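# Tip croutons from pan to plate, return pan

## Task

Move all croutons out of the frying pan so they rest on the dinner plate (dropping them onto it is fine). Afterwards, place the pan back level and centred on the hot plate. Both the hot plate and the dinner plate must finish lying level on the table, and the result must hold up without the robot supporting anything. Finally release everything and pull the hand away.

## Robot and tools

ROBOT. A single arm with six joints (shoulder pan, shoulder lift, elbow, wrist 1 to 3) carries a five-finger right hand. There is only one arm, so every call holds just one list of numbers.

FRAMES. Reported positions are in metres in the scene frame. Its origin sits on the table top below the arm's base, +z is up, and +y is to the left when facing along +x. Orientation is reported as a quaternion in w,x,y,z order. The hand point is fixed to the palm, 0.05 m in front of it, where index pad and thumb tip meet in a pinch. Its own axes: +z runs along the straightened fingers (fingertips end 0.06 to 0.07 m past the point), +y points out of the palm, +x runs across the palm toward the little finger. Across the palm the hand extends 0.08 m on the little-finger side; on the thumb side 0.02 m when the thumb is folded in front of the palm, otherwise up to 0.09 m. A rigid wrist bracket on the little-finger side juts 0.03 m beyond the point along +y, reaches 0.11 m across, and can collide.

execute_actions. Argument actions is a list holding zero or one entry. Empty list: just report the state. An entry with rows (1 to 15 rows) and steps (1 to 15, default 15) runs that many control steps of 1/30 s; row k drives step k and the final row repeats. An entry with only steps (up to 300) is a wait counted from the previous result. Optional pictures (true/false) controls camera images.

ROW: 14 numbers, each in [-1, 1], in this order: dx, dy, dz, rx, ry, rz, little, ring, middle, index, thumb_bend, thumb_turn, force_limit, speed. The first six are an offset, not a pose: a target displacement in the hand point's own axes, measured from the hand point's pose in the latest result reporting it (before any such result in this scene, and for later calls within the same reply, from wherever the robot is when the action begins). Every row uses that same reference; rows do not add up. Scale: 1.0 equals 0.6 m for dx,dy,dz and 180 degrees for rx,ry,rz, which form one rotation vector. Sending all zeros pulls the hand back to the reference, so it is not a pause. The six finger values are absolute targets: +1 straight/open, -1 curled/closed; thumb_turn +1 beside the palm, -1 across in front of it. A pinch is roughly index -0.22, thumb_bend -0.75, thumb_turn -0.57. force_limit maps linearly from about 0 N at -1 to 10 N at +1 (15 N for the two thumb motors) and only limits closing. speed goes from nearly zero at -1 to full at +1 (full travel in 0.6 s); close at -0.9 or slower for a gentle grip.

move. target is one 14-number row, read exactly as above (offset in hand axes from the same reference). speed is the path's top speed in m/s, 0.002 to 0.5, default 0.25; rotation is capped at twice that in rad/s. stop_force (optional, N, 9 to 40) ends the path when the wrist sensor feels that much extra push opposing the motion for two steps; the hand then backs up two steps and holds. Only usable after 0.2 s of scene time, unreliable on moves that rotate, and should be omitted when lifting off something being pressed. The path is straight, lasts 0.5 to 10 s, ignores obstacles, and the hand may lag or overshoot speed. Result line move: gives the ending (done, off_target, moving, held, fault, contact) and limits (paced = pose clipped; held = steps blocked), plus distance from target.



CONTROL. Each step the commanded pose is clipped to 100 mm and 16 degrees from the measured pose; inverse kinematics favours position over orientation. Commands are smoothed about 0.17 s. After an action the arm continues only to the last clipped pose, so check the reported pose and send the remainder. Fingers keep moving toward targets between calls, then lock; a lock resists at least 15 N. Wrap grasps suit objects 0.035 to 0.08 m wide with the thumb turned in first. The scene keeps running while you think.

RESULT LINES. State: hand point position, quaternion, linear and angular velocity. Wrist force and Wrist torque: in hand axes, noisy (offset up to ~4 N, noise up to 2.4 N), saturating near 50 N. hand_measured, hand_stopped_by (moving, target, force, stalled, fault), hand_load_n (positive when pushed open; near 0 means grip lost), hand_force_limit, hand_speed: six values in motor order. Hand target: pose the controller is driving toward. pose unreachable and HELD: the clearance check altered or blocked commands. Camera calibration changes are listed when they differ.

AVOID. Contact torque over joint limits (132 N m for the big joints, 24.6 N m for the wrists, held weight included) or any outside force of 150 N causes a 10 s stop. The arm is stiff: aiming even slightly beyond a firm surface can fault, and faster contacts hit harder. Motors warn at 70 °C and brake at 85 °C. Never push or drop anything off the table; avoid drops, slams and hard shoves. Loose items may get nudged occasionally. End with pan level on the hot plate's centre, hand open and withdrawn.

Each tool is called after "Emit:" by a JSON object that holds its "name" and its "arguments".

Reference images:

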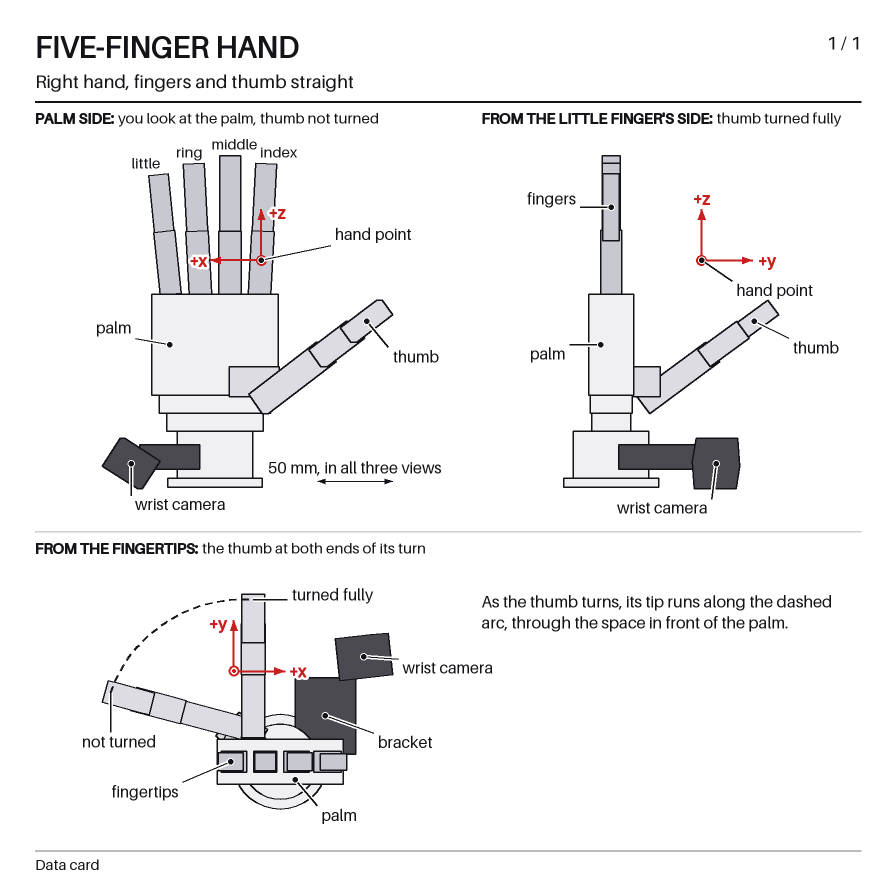

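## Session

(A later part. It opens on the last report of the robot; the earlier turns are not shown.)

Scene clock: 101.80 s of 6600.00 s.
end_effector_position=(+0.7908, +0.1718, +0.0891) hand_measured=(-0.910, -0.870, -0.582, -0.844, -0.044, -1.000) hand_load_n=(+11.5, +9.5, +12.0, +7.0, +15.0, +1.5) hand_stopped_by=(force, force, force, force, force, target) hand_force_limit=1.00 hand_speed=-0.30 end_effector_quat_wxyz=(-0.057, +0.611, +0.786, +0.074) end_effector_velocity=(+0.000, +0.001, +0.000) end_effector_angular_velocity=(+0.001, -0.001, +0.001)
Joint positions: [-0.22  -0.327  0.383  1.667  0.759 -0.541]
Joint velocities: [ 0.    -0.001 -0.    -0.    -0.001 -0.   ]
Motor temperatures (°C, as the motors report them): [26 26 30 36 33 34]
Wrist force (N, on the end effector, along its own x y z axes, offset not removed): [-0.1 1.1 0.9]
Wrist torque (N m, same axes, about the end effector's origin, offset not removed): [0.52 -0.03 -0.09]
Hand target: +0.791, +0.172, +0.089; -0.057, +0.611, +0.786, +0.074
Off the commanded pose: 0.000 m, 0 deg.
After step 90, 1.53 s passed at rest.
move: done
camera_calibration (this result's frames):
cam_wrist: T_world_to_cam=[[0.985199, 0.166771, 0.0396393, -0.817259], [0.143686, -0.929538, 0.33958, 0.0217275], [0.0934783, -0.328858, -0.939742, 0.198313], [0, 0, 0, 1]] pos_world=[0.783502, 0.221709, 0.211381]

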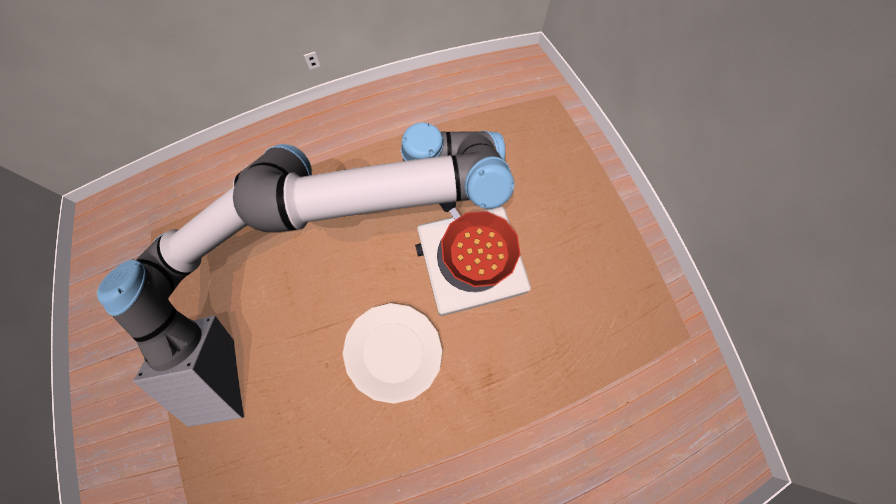

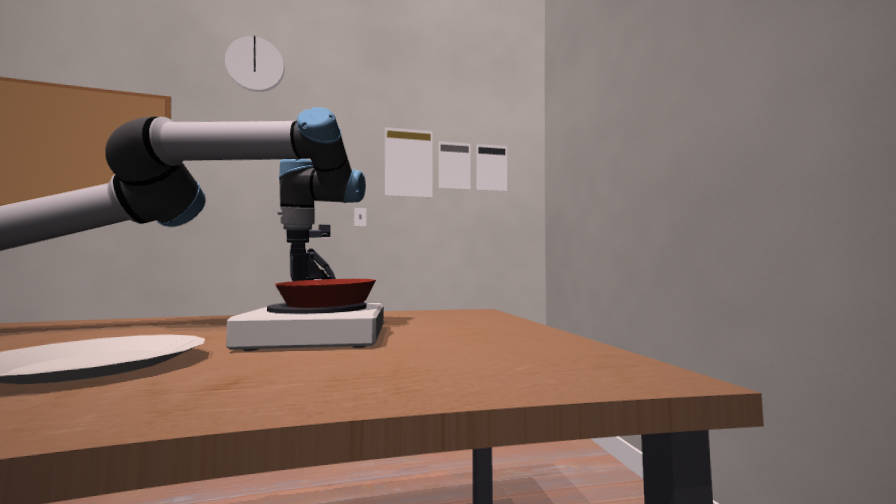

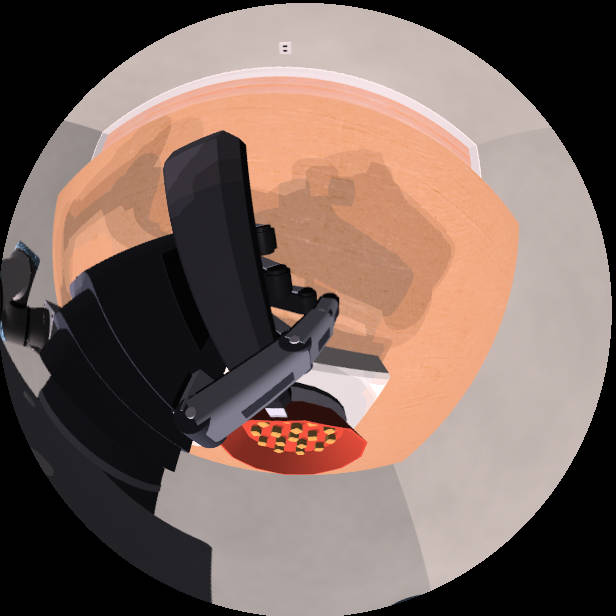

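Emit:
{"name": "move", "arguments": {"target": [0.027,-0.045,-0.082,0,0,0,-1,-1,-1,-1,-1,-1,1,-0.3], "speed": 0.05}}

Emit:
{"name": "move", "arguments": {"target": [-0.118,-0.408,-0.075,0,0,0,-1,-1,-1,-1,-1,-1,1,-0.3], "speed": 0.1}}

Scene clock: 109.73 s of 6600.00 s.
end_effector_position=(+0.7606, +0.1715, +0.1390) hand_measured=(-0.912, -0.872, -0.582, -0.844, -0.044, -1.000) hand_load_n=(+0.0, +0.0, +12.0, +5.5, +15.0, +1.5) hand_stopped_by=(force, force, force, force, force, target) hand_force_limit=1.00 hand_speed=-0.30 end_effector_quat_wxyz=(-0.057, +0.611, +0.786, +0.074) end_effector_velocity=(-0.001, +0.000, +0.001) end_effector_angular_velocity=(+0.001, -0.001, +0.000)
Joint positions: [-0.273 -0.5    0.646  1.633  0.769 -0.617]
Joint velocities: [-0.001 -0.005  0.007 -0.002 -0.002 -0.002]
Motor temperatures (°C, as the motors report them): [26 26 30 36 33 34]
Wrist force (N, on the end effector, along its own x y z axes, offset not removed): [-0.2 1.9 1.9]
Wrist torque (N m, same axes, about the end effector's origin, offset not removed): [0.25 0.10 -0.31]
Hand target: +0.761, +0.172, +0.139; -0.057, +0.611, +0.786, +0.074
Off the commanded pose: 0.000 m, 0 deg.
After step 90, 3.37 s passed at rest.
move: done
camera_calibration (this result's frames):
cam_wrist: T_world_to_cam=[[0.985202, 0.166769, 0.0395632, -0.78948], [0.143706, -0.929524, 0.339608, 0.00887677], [0.093411, -0.328897, -0.939735, 0.247963], [0, 0, 0, 1]] pos_world=[0.75336, 0.221466, 0.261239]

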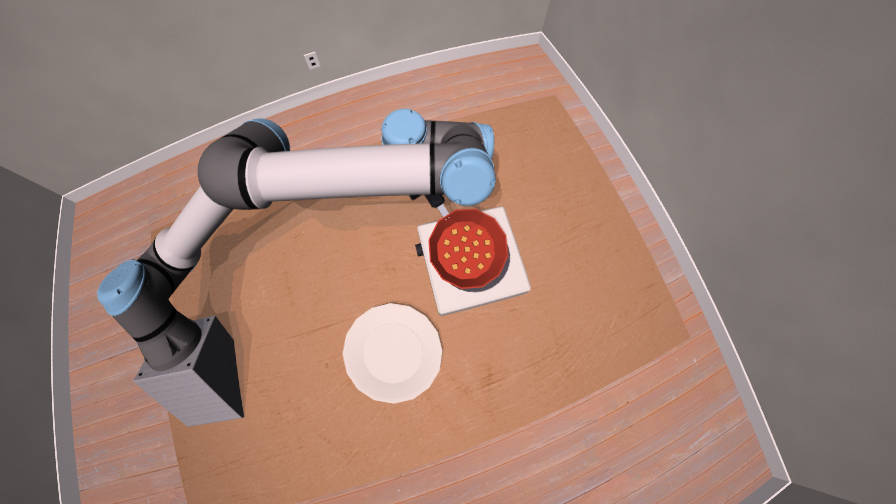

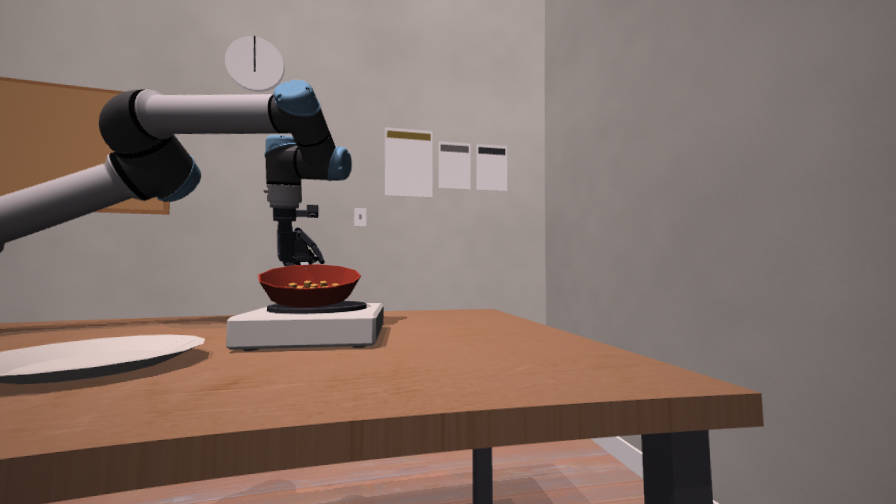

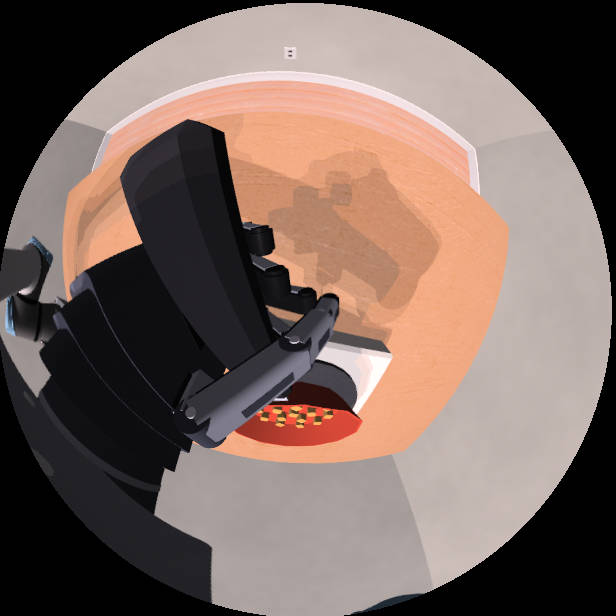

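Scene clock: 112.80 s of 6600.00 s.
end_effector_position=(+0.5408, +0.0366, +0.1590) hand_measured=(-0.912, -0.872, -0.582, -0.842, -0.044, -1.000) hand_load_n=(+0.0, +0.0, +11.0, +16.0, +15.5, +5.5) hand_stopped_by=(force, force, force, force, force, target) hand_force_limit=1.00 hand_speed=-0.30 end_effector_quat_wxyz=(-0.057, +0.612, +0.786, +0.074) end_effector_velocity=(-0.001, -0.001, +0.000) end_effector_angular_velocity=(+0.000, +0.000, -0.001)
Joint positions: [-0.628 -0.854  1.645  1.293  0.897 -1.067]
Joint velocities: [-0.003 -0.001  0.004 -0.001  0.001 -0.003]
Motor temperatures (°C, as the motors report them): [26 26 30 36 33 34]
Wrist force (N, on the end effector, along its own x y z axes, offset not removed): [-2.6 0.5 3.2]
Wrist torque (N m, same axes, about the end effector's origin, offset not removed): [0.19 1.09 -0.25]
Hand target: +0.541, +0.037, +0.159; -0.057, +0.612, +0.786, +0.074
Off the commanded pose: 0.000 m, 0 deg.
move: done
camera_calibration (this result's frames):
cam_wrist: T_world_to_cam=[[0.985213, 0.166721, 0.0394952, -0.551204], [0.143664, -0.929459, 0.339804, -0.091719], [0.0933615, -0.329105, -0.939667, 0.24296], [0, 0, 0, 1]] pos_world=[0.533547, 0.0866072, 0.281238]

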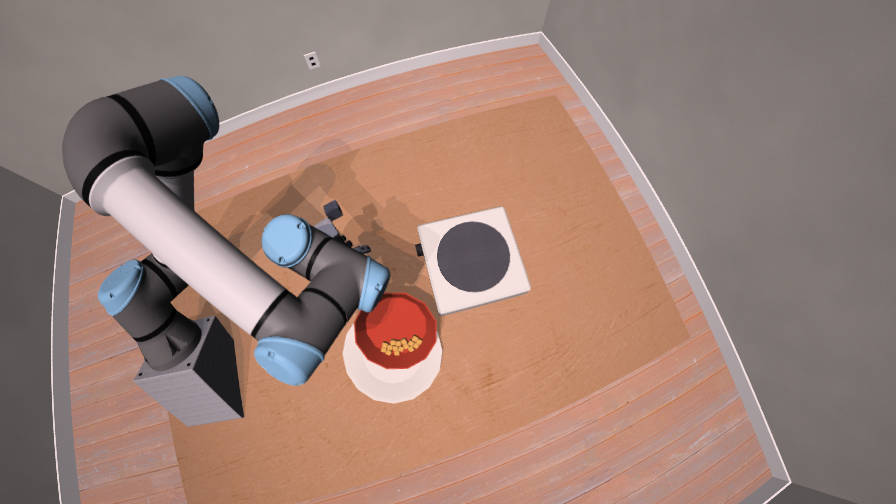

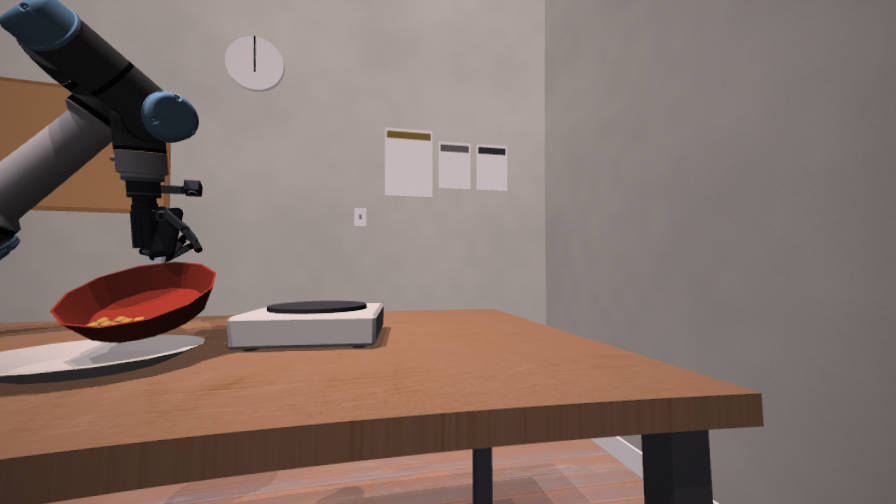

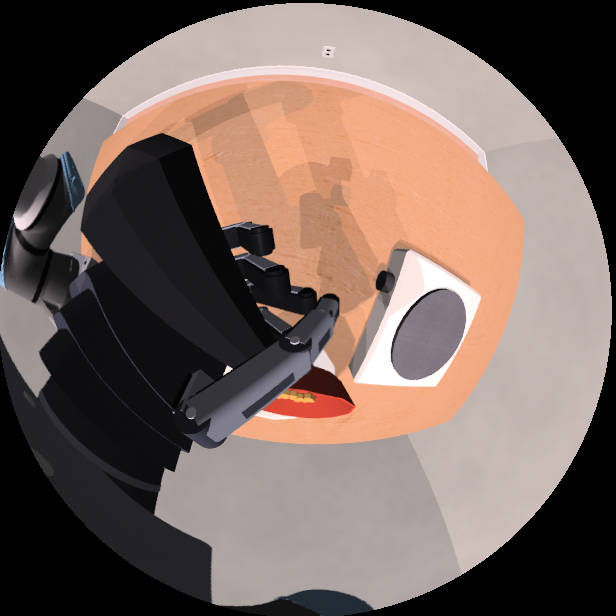

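Emit:
{"name": "move", "arguments": {"target": [0.06,0,-0.08,-0.25,0,0,-1,-1,-1,-1,-1,-1,1,-0.3], "speed": 0.1}}

Scene clock: 122.67 s of 6600.00 s.
end_effector_position=(+0.5319, +0.0620, +0.2125) hand_measured=(-0.912, -0.872, -0.582, -0.842, -0.044, -1.000) hand_load_n=(+0.0, +0.0, +11.0, +15.0, +16.0, +5.5) hand_stopped_by=(force, force, force, force, force, target) hand_force_limit=1.00 hand_speed=-0.30 end_effector_quat_wxyz=(+0.180, +0.587, +0.698, +0.369) end_effector_velocity=(+0.000, +0.000, +0.000) end_effector_angular_velocity=(+0.000, -0.011, -0.008)
Joint positions: [-0.805 -1.115  2.142  0.392  0.322 -0.593]
Joint velocities: [ 0.004 -0.016  0.009 -0.045 -0.001  0.053]
Motor temperatures (°C, as the motors report them): [26 26 30 36 33 34]
Wrist force (N, on the end effector, along its own x y z axes, offset not removed): [-0.3 -3.2 2.4]
Wrist torque (N m, same axes, about the end effector's origin, offset not removed): [0.29 0.48 0.31]
Hand target: +0.532, +0.062, +0.213; +0.181, +0.587, +0.698, +0.369
Off the commanded pose: 0.000 m, 0 deg.
After step 90, 2.50 s passed at rest.
move: done
camera_calibration (this result's frames):
cam_wrist: T_world_to_cam=[[0.697679, -0.035126, 0.715549, -0.527007], [-0.182606, -0.974526, 0.130206, 0.135774], [0.692748, -0.221506, -0.68632, -0.0768807], [0, 0, 0, 1]] pos_world=[0.445734, 0.0967739, 0.306656]

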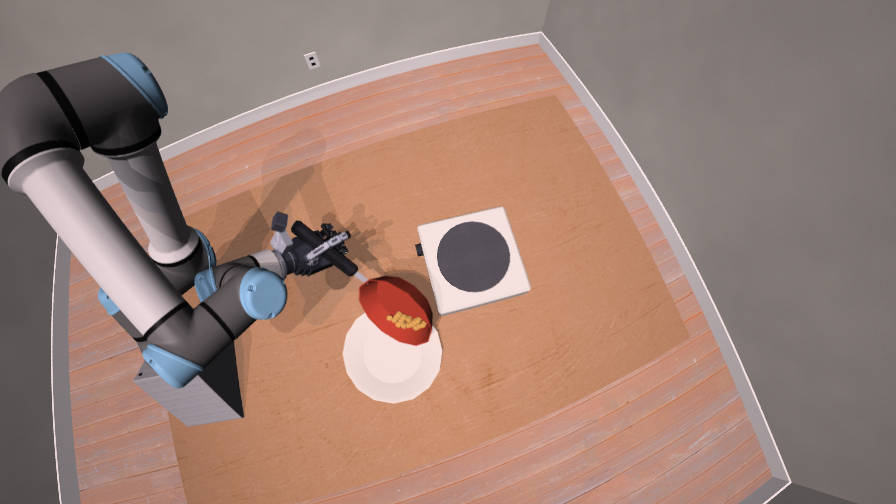

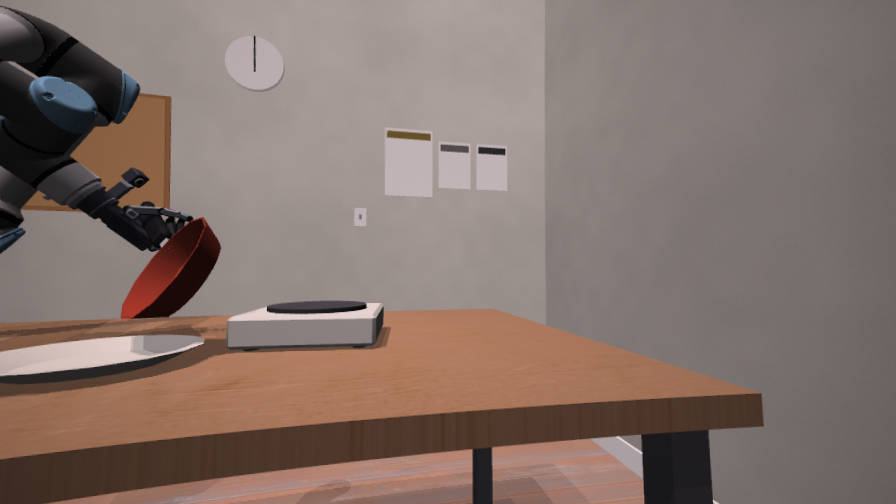

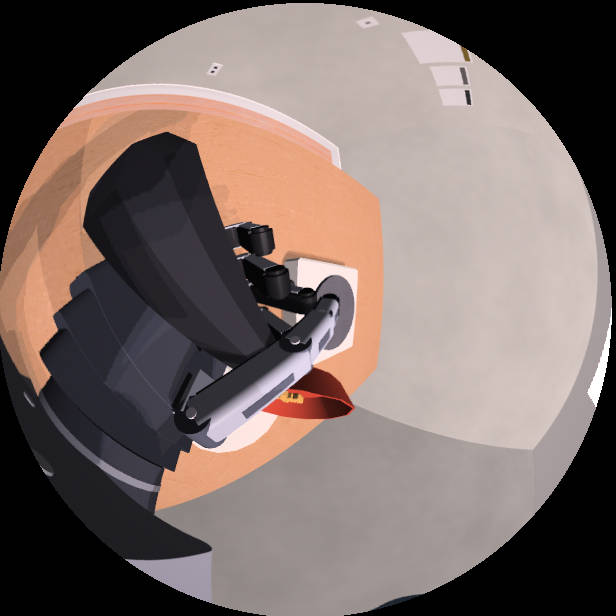

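Emit:
{"name": "move", "arguments": {"target": [-0.04,-0.153,-0.128,-0.22,0,0,-1,-1,-1,-1,-1,-1,1,-0.3], "speed": 0.07}}

Scene clock: 131.93 s of 6600.00 s.
end_effector_position=(+0.4477, +0.0246, +0.1971) hand_measured=(-0.912, -0.872, -0.582, -0.842, -0.044, -1.000) hand_load_n=(+0.0, +0.0, +11.0, +12.5, +16.0, +3.5) hand_stopped_by=(force, force, force, force, force, target) hand_force_limit=1.00 hand_speed=-0.30 end_effector_quat_wxyz=(+0.324, +0.537, +0.583, +0.517) end_effector_velocity=(-0.000, +0.000, -0.000) end_effector_angular_velocity=(-0.000, +0.000, +0.001)
Joint positions: [-1.035 -1.23   2.813 -1.594  0.19   0.782]
Joint velocities: [ 0.001 -0.001  0.    -0.    -0.    -0.   ]
Motor temperatures (°C, as the motors report them): [27 26 30 36 33 34]
Wrist force (N, on the end effector, along its own x y z axes, offset not removed): [-0.7 -2.0 0.3]
Wrist torque (N m, same axes, about the end effector's origin, offset not removed): [0.45 0.35 0.36]
Hand target: +0.448, +0.025, +0.197; +0.324, +0.537, +0.583, +0.517
Off the commanded pose: 0.029 m, 12 deg.
After step 90, 1.10 s passed at rest.
move: held; limits=held; held on 37 of 155 steps, including the last
pose unreachable: on one or more control steps of this call an arm could not follow its commanded pose, so it was not sent that pose on those steps. On the call's last step it was still not sent that pose. It may still have moved: this result reports where it is.
cause: the commanded pose would bring two parts of the arm too close to each other (joints 3 (elbow) and 4 (wrist 1) lie between them).
camera_calibration (this result's frames):
cam_wrist: T_world_to_cam=[[0.29929, -0.185542, 0.935949, -0.319949], [-0.308942, -0.946915, -0.0889255, 0.18506], [0.902763, -0.262539, -0.340724, -0.198599], [0, 0, 0, 1]] pos_world=[0.332218, 0.0637321, 0.248245]

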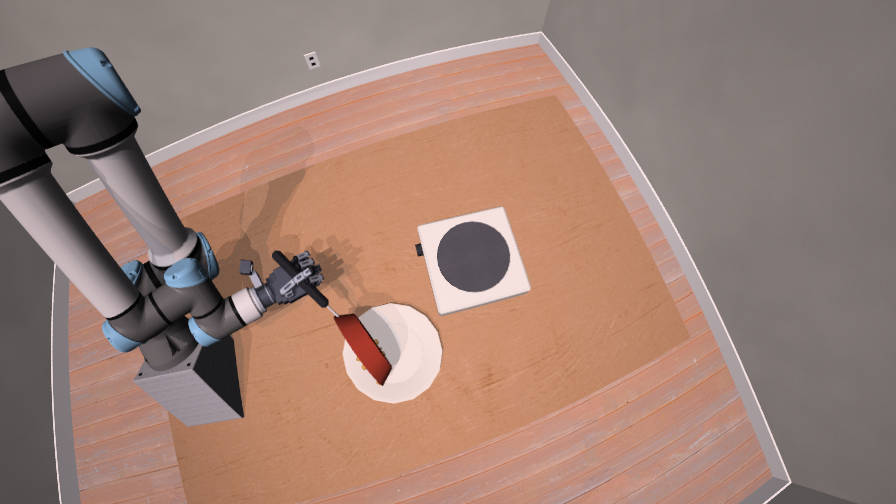

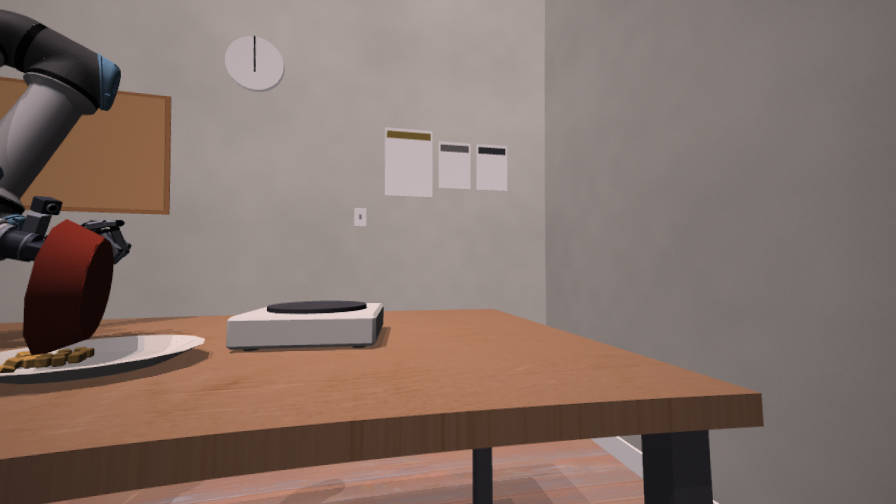

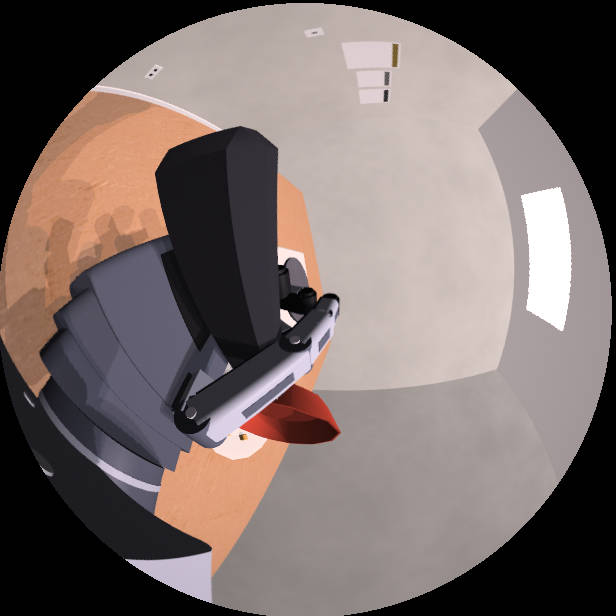

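Emit:
{"name": "move", "arguments": {"target": [0.172,0.255,0.407,0.405,0,0,-1,-1,-1,-1,-1,-1,1,-0.3], "speed": 0.1}}

Scene clock: 150.57 s of 6600.00 s.
end_effector_position=(+0.6968, +0.1670, +0.2994) hand_measured=(-0.912, -0.872, -0.582, -0.842, -0.044, -1.000) hand_load_n=(+0.0, +0.0, +11.0, +13.5, +15.5, +4.0) hand_stopped_by=(force, force, force, force, force, target) hand_force_limit=1.00 hand_speed=-0.30 end_effector_quat_wxyz=(-0.082, +0.561, +0.787, +0.241) end_effector_velocity=(+0.002, +0.001, +0.000) end_effector_angular_velocity=(-0.148, +0.118, -0.030)
Joint positions: [-0.542 -1.251  1.589 -1.278 -0.537  1.935]
Joint velocities: [ 0.036 -0.009 -0.075 -0.077 -0.152  0.214]
Motor temperatures (°C, as the motors report them): [27 26 30 36 33 34]
Wrist force (N, on the end effector, along its own x y z axes, offset not removed): [-1.8 -0.1 2.4]
Wrist torque (N m, same axes, about the end effector's origin, offset not removed): [0.34 0.67 0.03]
Hand target: +0.697, +0.167, +0.300; -0.082, +0.566, +0.788, +0.228
Off the commanded pose: 0.003 m, 21 deg; orientation clipped at the last step of the last action.
After step 90, 4.20 s passed at rest.
move: moving (no rest 5 s after the path's end); limits=paced
camera_calibration (this result's frames):
cam_wrist: T_world_to_cam=[[0.946967, 0.184808, 0.262866, -0.775417], [0.170195, -0.982356, 0.0775212, 0.0281582], [0.272555, -0.0286715, -0.961713, 0.234819], [0, 0, 0, 1]] pos_world=[0.665501, 0.177697, 0.427477]

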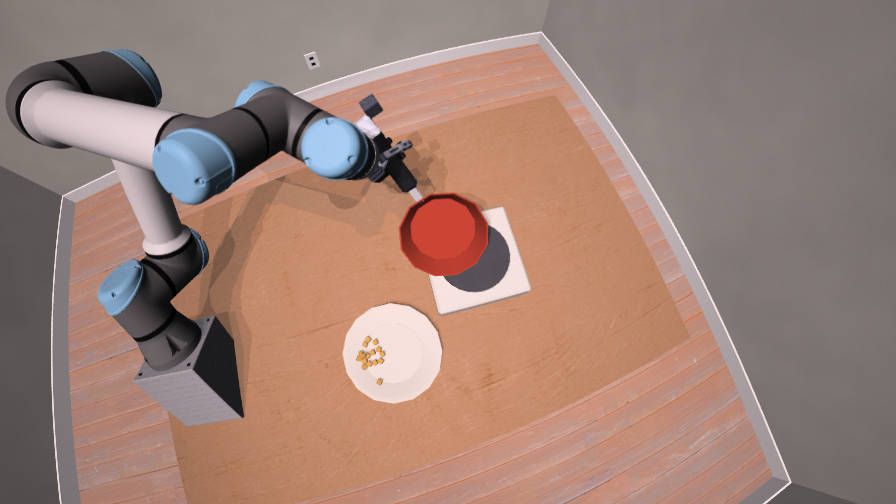

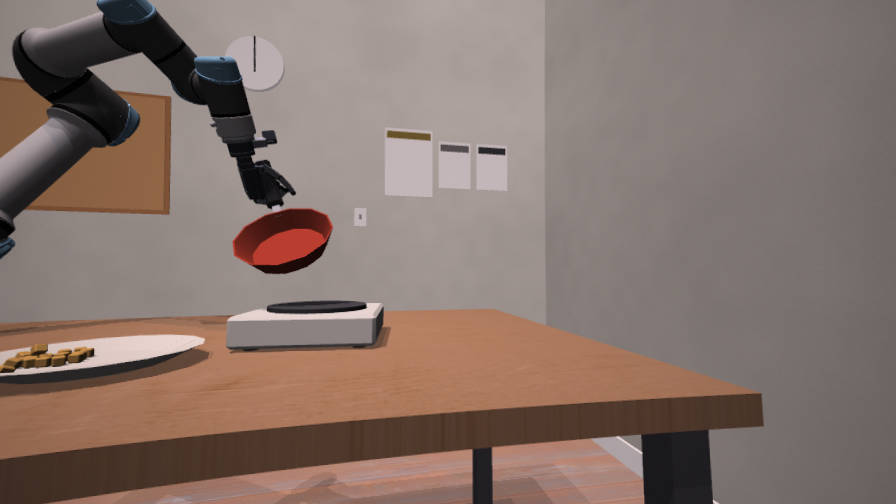

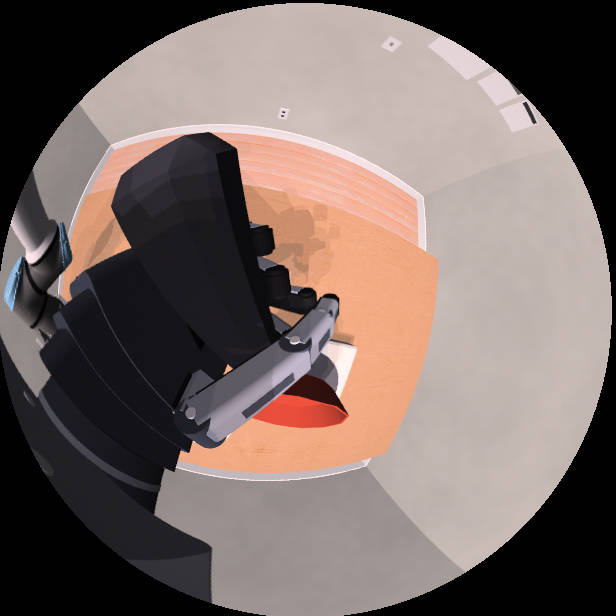

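Emit:
{"name": "move", "arguments": {"target": [0,0,0,0.11,-0.22,0,-1,-1,-1,-1,-1,-1,1,-0.3], "speed": 0.12}}

Scene clock: 158.53 s of 6600.00 s.
end_effector_position=(+0.6967, +0.1669, +0.2996) hand_measured=(-0.912, -0.872, -0.582, -0.842, -0.044, -1.000) hand_load_n=(+0.0, +0.0, +11.0, +19.0, +15.5, +5.0) hand_stopped_by=(force, force, force, force, force, target) hand_force_limit=1.00 hand_speed=-0.30 end_effector_quat_wxyz=(+0.095, +0.588, +0.798, -0.098) end_effector_velocity=(+0.000, +0.000, -0.000) end_effector_angular_velocity=(-0.008, -0.000, +0.001)
Joint positions: [-0.314 -1.353  1.532 -1.735 -1.197  2.543]
Joint velocities: [ 0.004 -0.     0.    -0.004 -0.007  0.004]
Motor temperatures (°C, as the motors report them): [27 26 30 36 33 34]
Wrist force (N, on the end effector, along its own x y z axes, offset not removed): [2.3 1.8 5.3]
Wrist torque (N m, same axes, about the end effector's origin, offset not removed): [0.24 0.74 -0.19]
Hand target: +0.697, +0.167, +0.300; +0.095, +0.588, +0.798, -0.099
Off the commanded pose: 0.000 m, 0 deg.
After step 100, 2.00 s passed at rest.
move: done
camera_calibration (this result's frames):
cam_wrist: T_world_to_cam=[[0.975003, 0.221488, -0.0176495, -0.717024], [0.166099, -0.673801, 0.720002, -0.213042], [0.14758, -0.704936, -0.693747, 0.354588], [0, 0, 0, 1]] pos_world=[0.682156, 0.265226, 0.38673]

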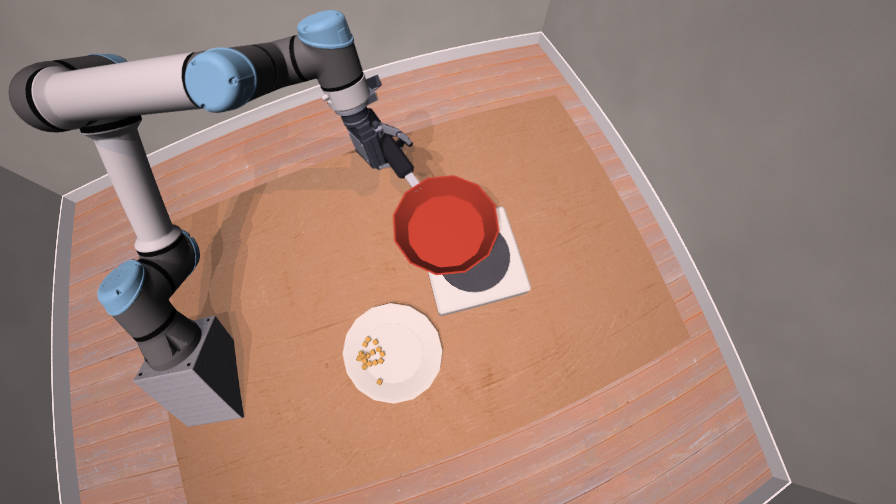

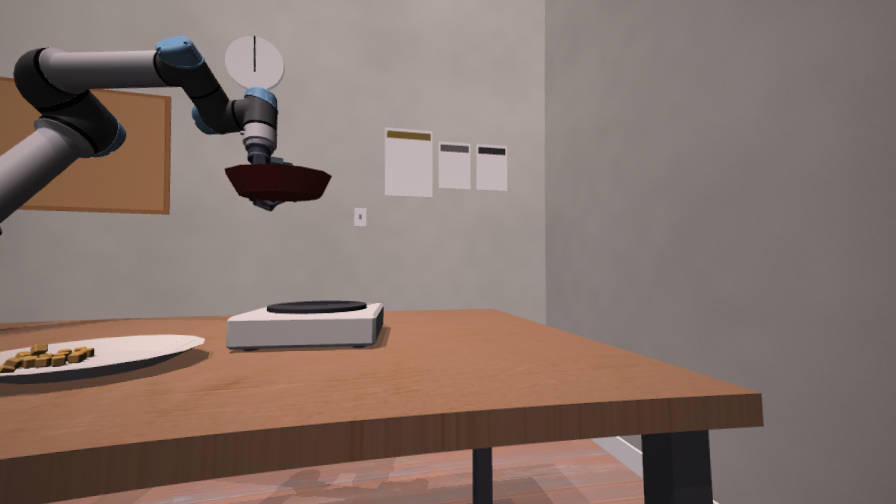

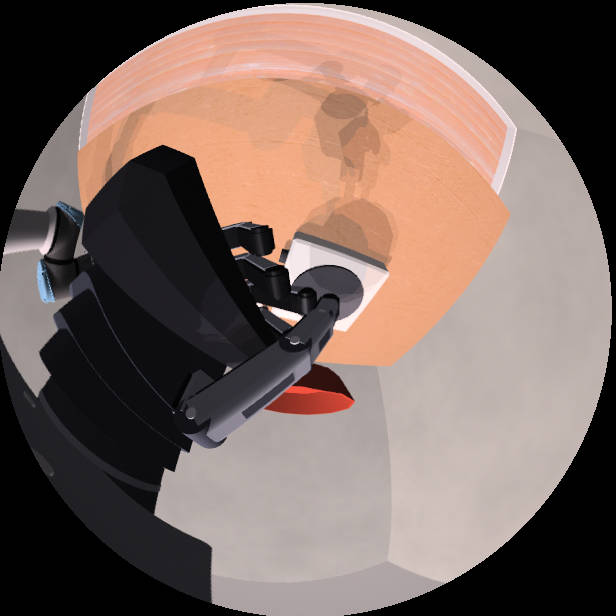

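Emit:
{"name": "move", "arguments": {"target": [0.033,0.122,0.28,-0.02,0,0,-1,-1,-1,-1,-1,-1,1,-0.3], "speed": 0.1}}

Scene clock: 174.23 s of 6600.00 s.
end_effector_position=(+0.7669, +0.1614, +0.1295) hand_measured=(-0.912, -0.872, -0.582, -0.842, -0.044, -1.000) hand_load_n=(+0.0, +0.0, +11.0, +19.5, +15.5, +5.0) hand_stopped_by=(force, force, force, force, force, target) hand_force_limit=1.00 hand_speed=-0.30 end_effector_quat_wxyz=(+0.113, +0.584, +0.800, -0.073) end_effector_velocity=(+0.001, -0.001, -0.002) end_effector_angular_velocity=(+0.000, -0.001, -0.001)
Joint positions: [-0.142 -1.082  1.575 -2.179 -1.175  2.751]
Joint velocities: [ 0.001  0.004 -0.001 -0.004 -0.     0.002]
Motor temperatures (°C, as the motors report them): [27 26 30 36 33 34]
Wrist force (N, on the end effector, along its own x y z axes, offset not removed): [3.7 1.4 4.9]
Wrist torque (N m, same axes, about the end effector's origin, offset not removed): [0.20 0.51 0.05]
Hand target: +0.767, +0.161, +0.129; +0.113, +0.584, +0.800, -0.073
Off the commanded pose: 0.000 m, 0 deg.
After step 90, 10.40 s passed at rest.
move: done
camera_calibration (this result's frames):
cam_wrist: T_world_to_cam=[[0.970431, 0.237561, 0.0427544, -0.794121], [0.136021, -0.684535, 0.716177, -0.0806823], [0.199403, -0.689185, -0.696608, 0.180478], [0, 0, 0, 1]] pos_world=[0.745626, 0.257805, 0.217458]

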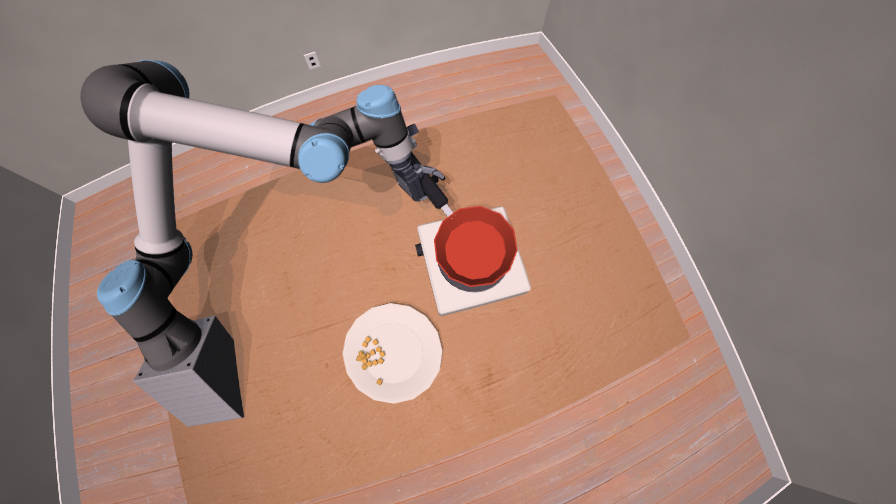

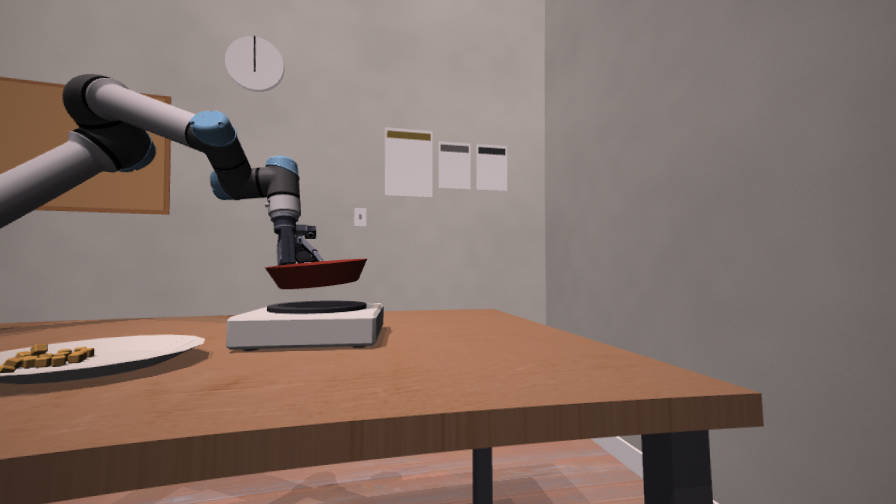

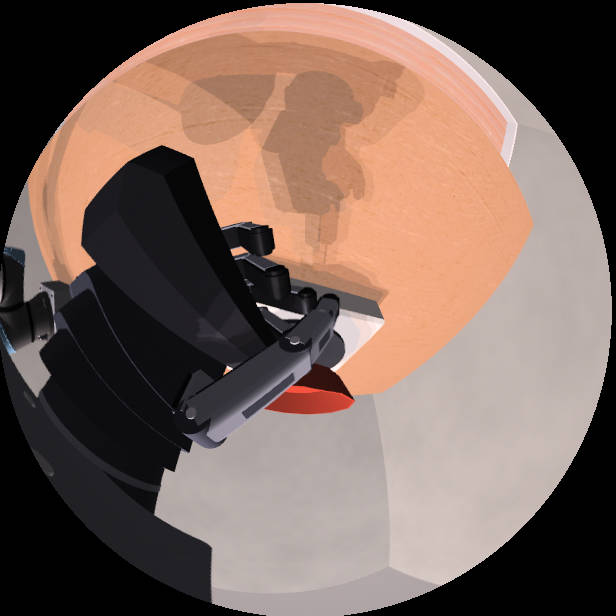

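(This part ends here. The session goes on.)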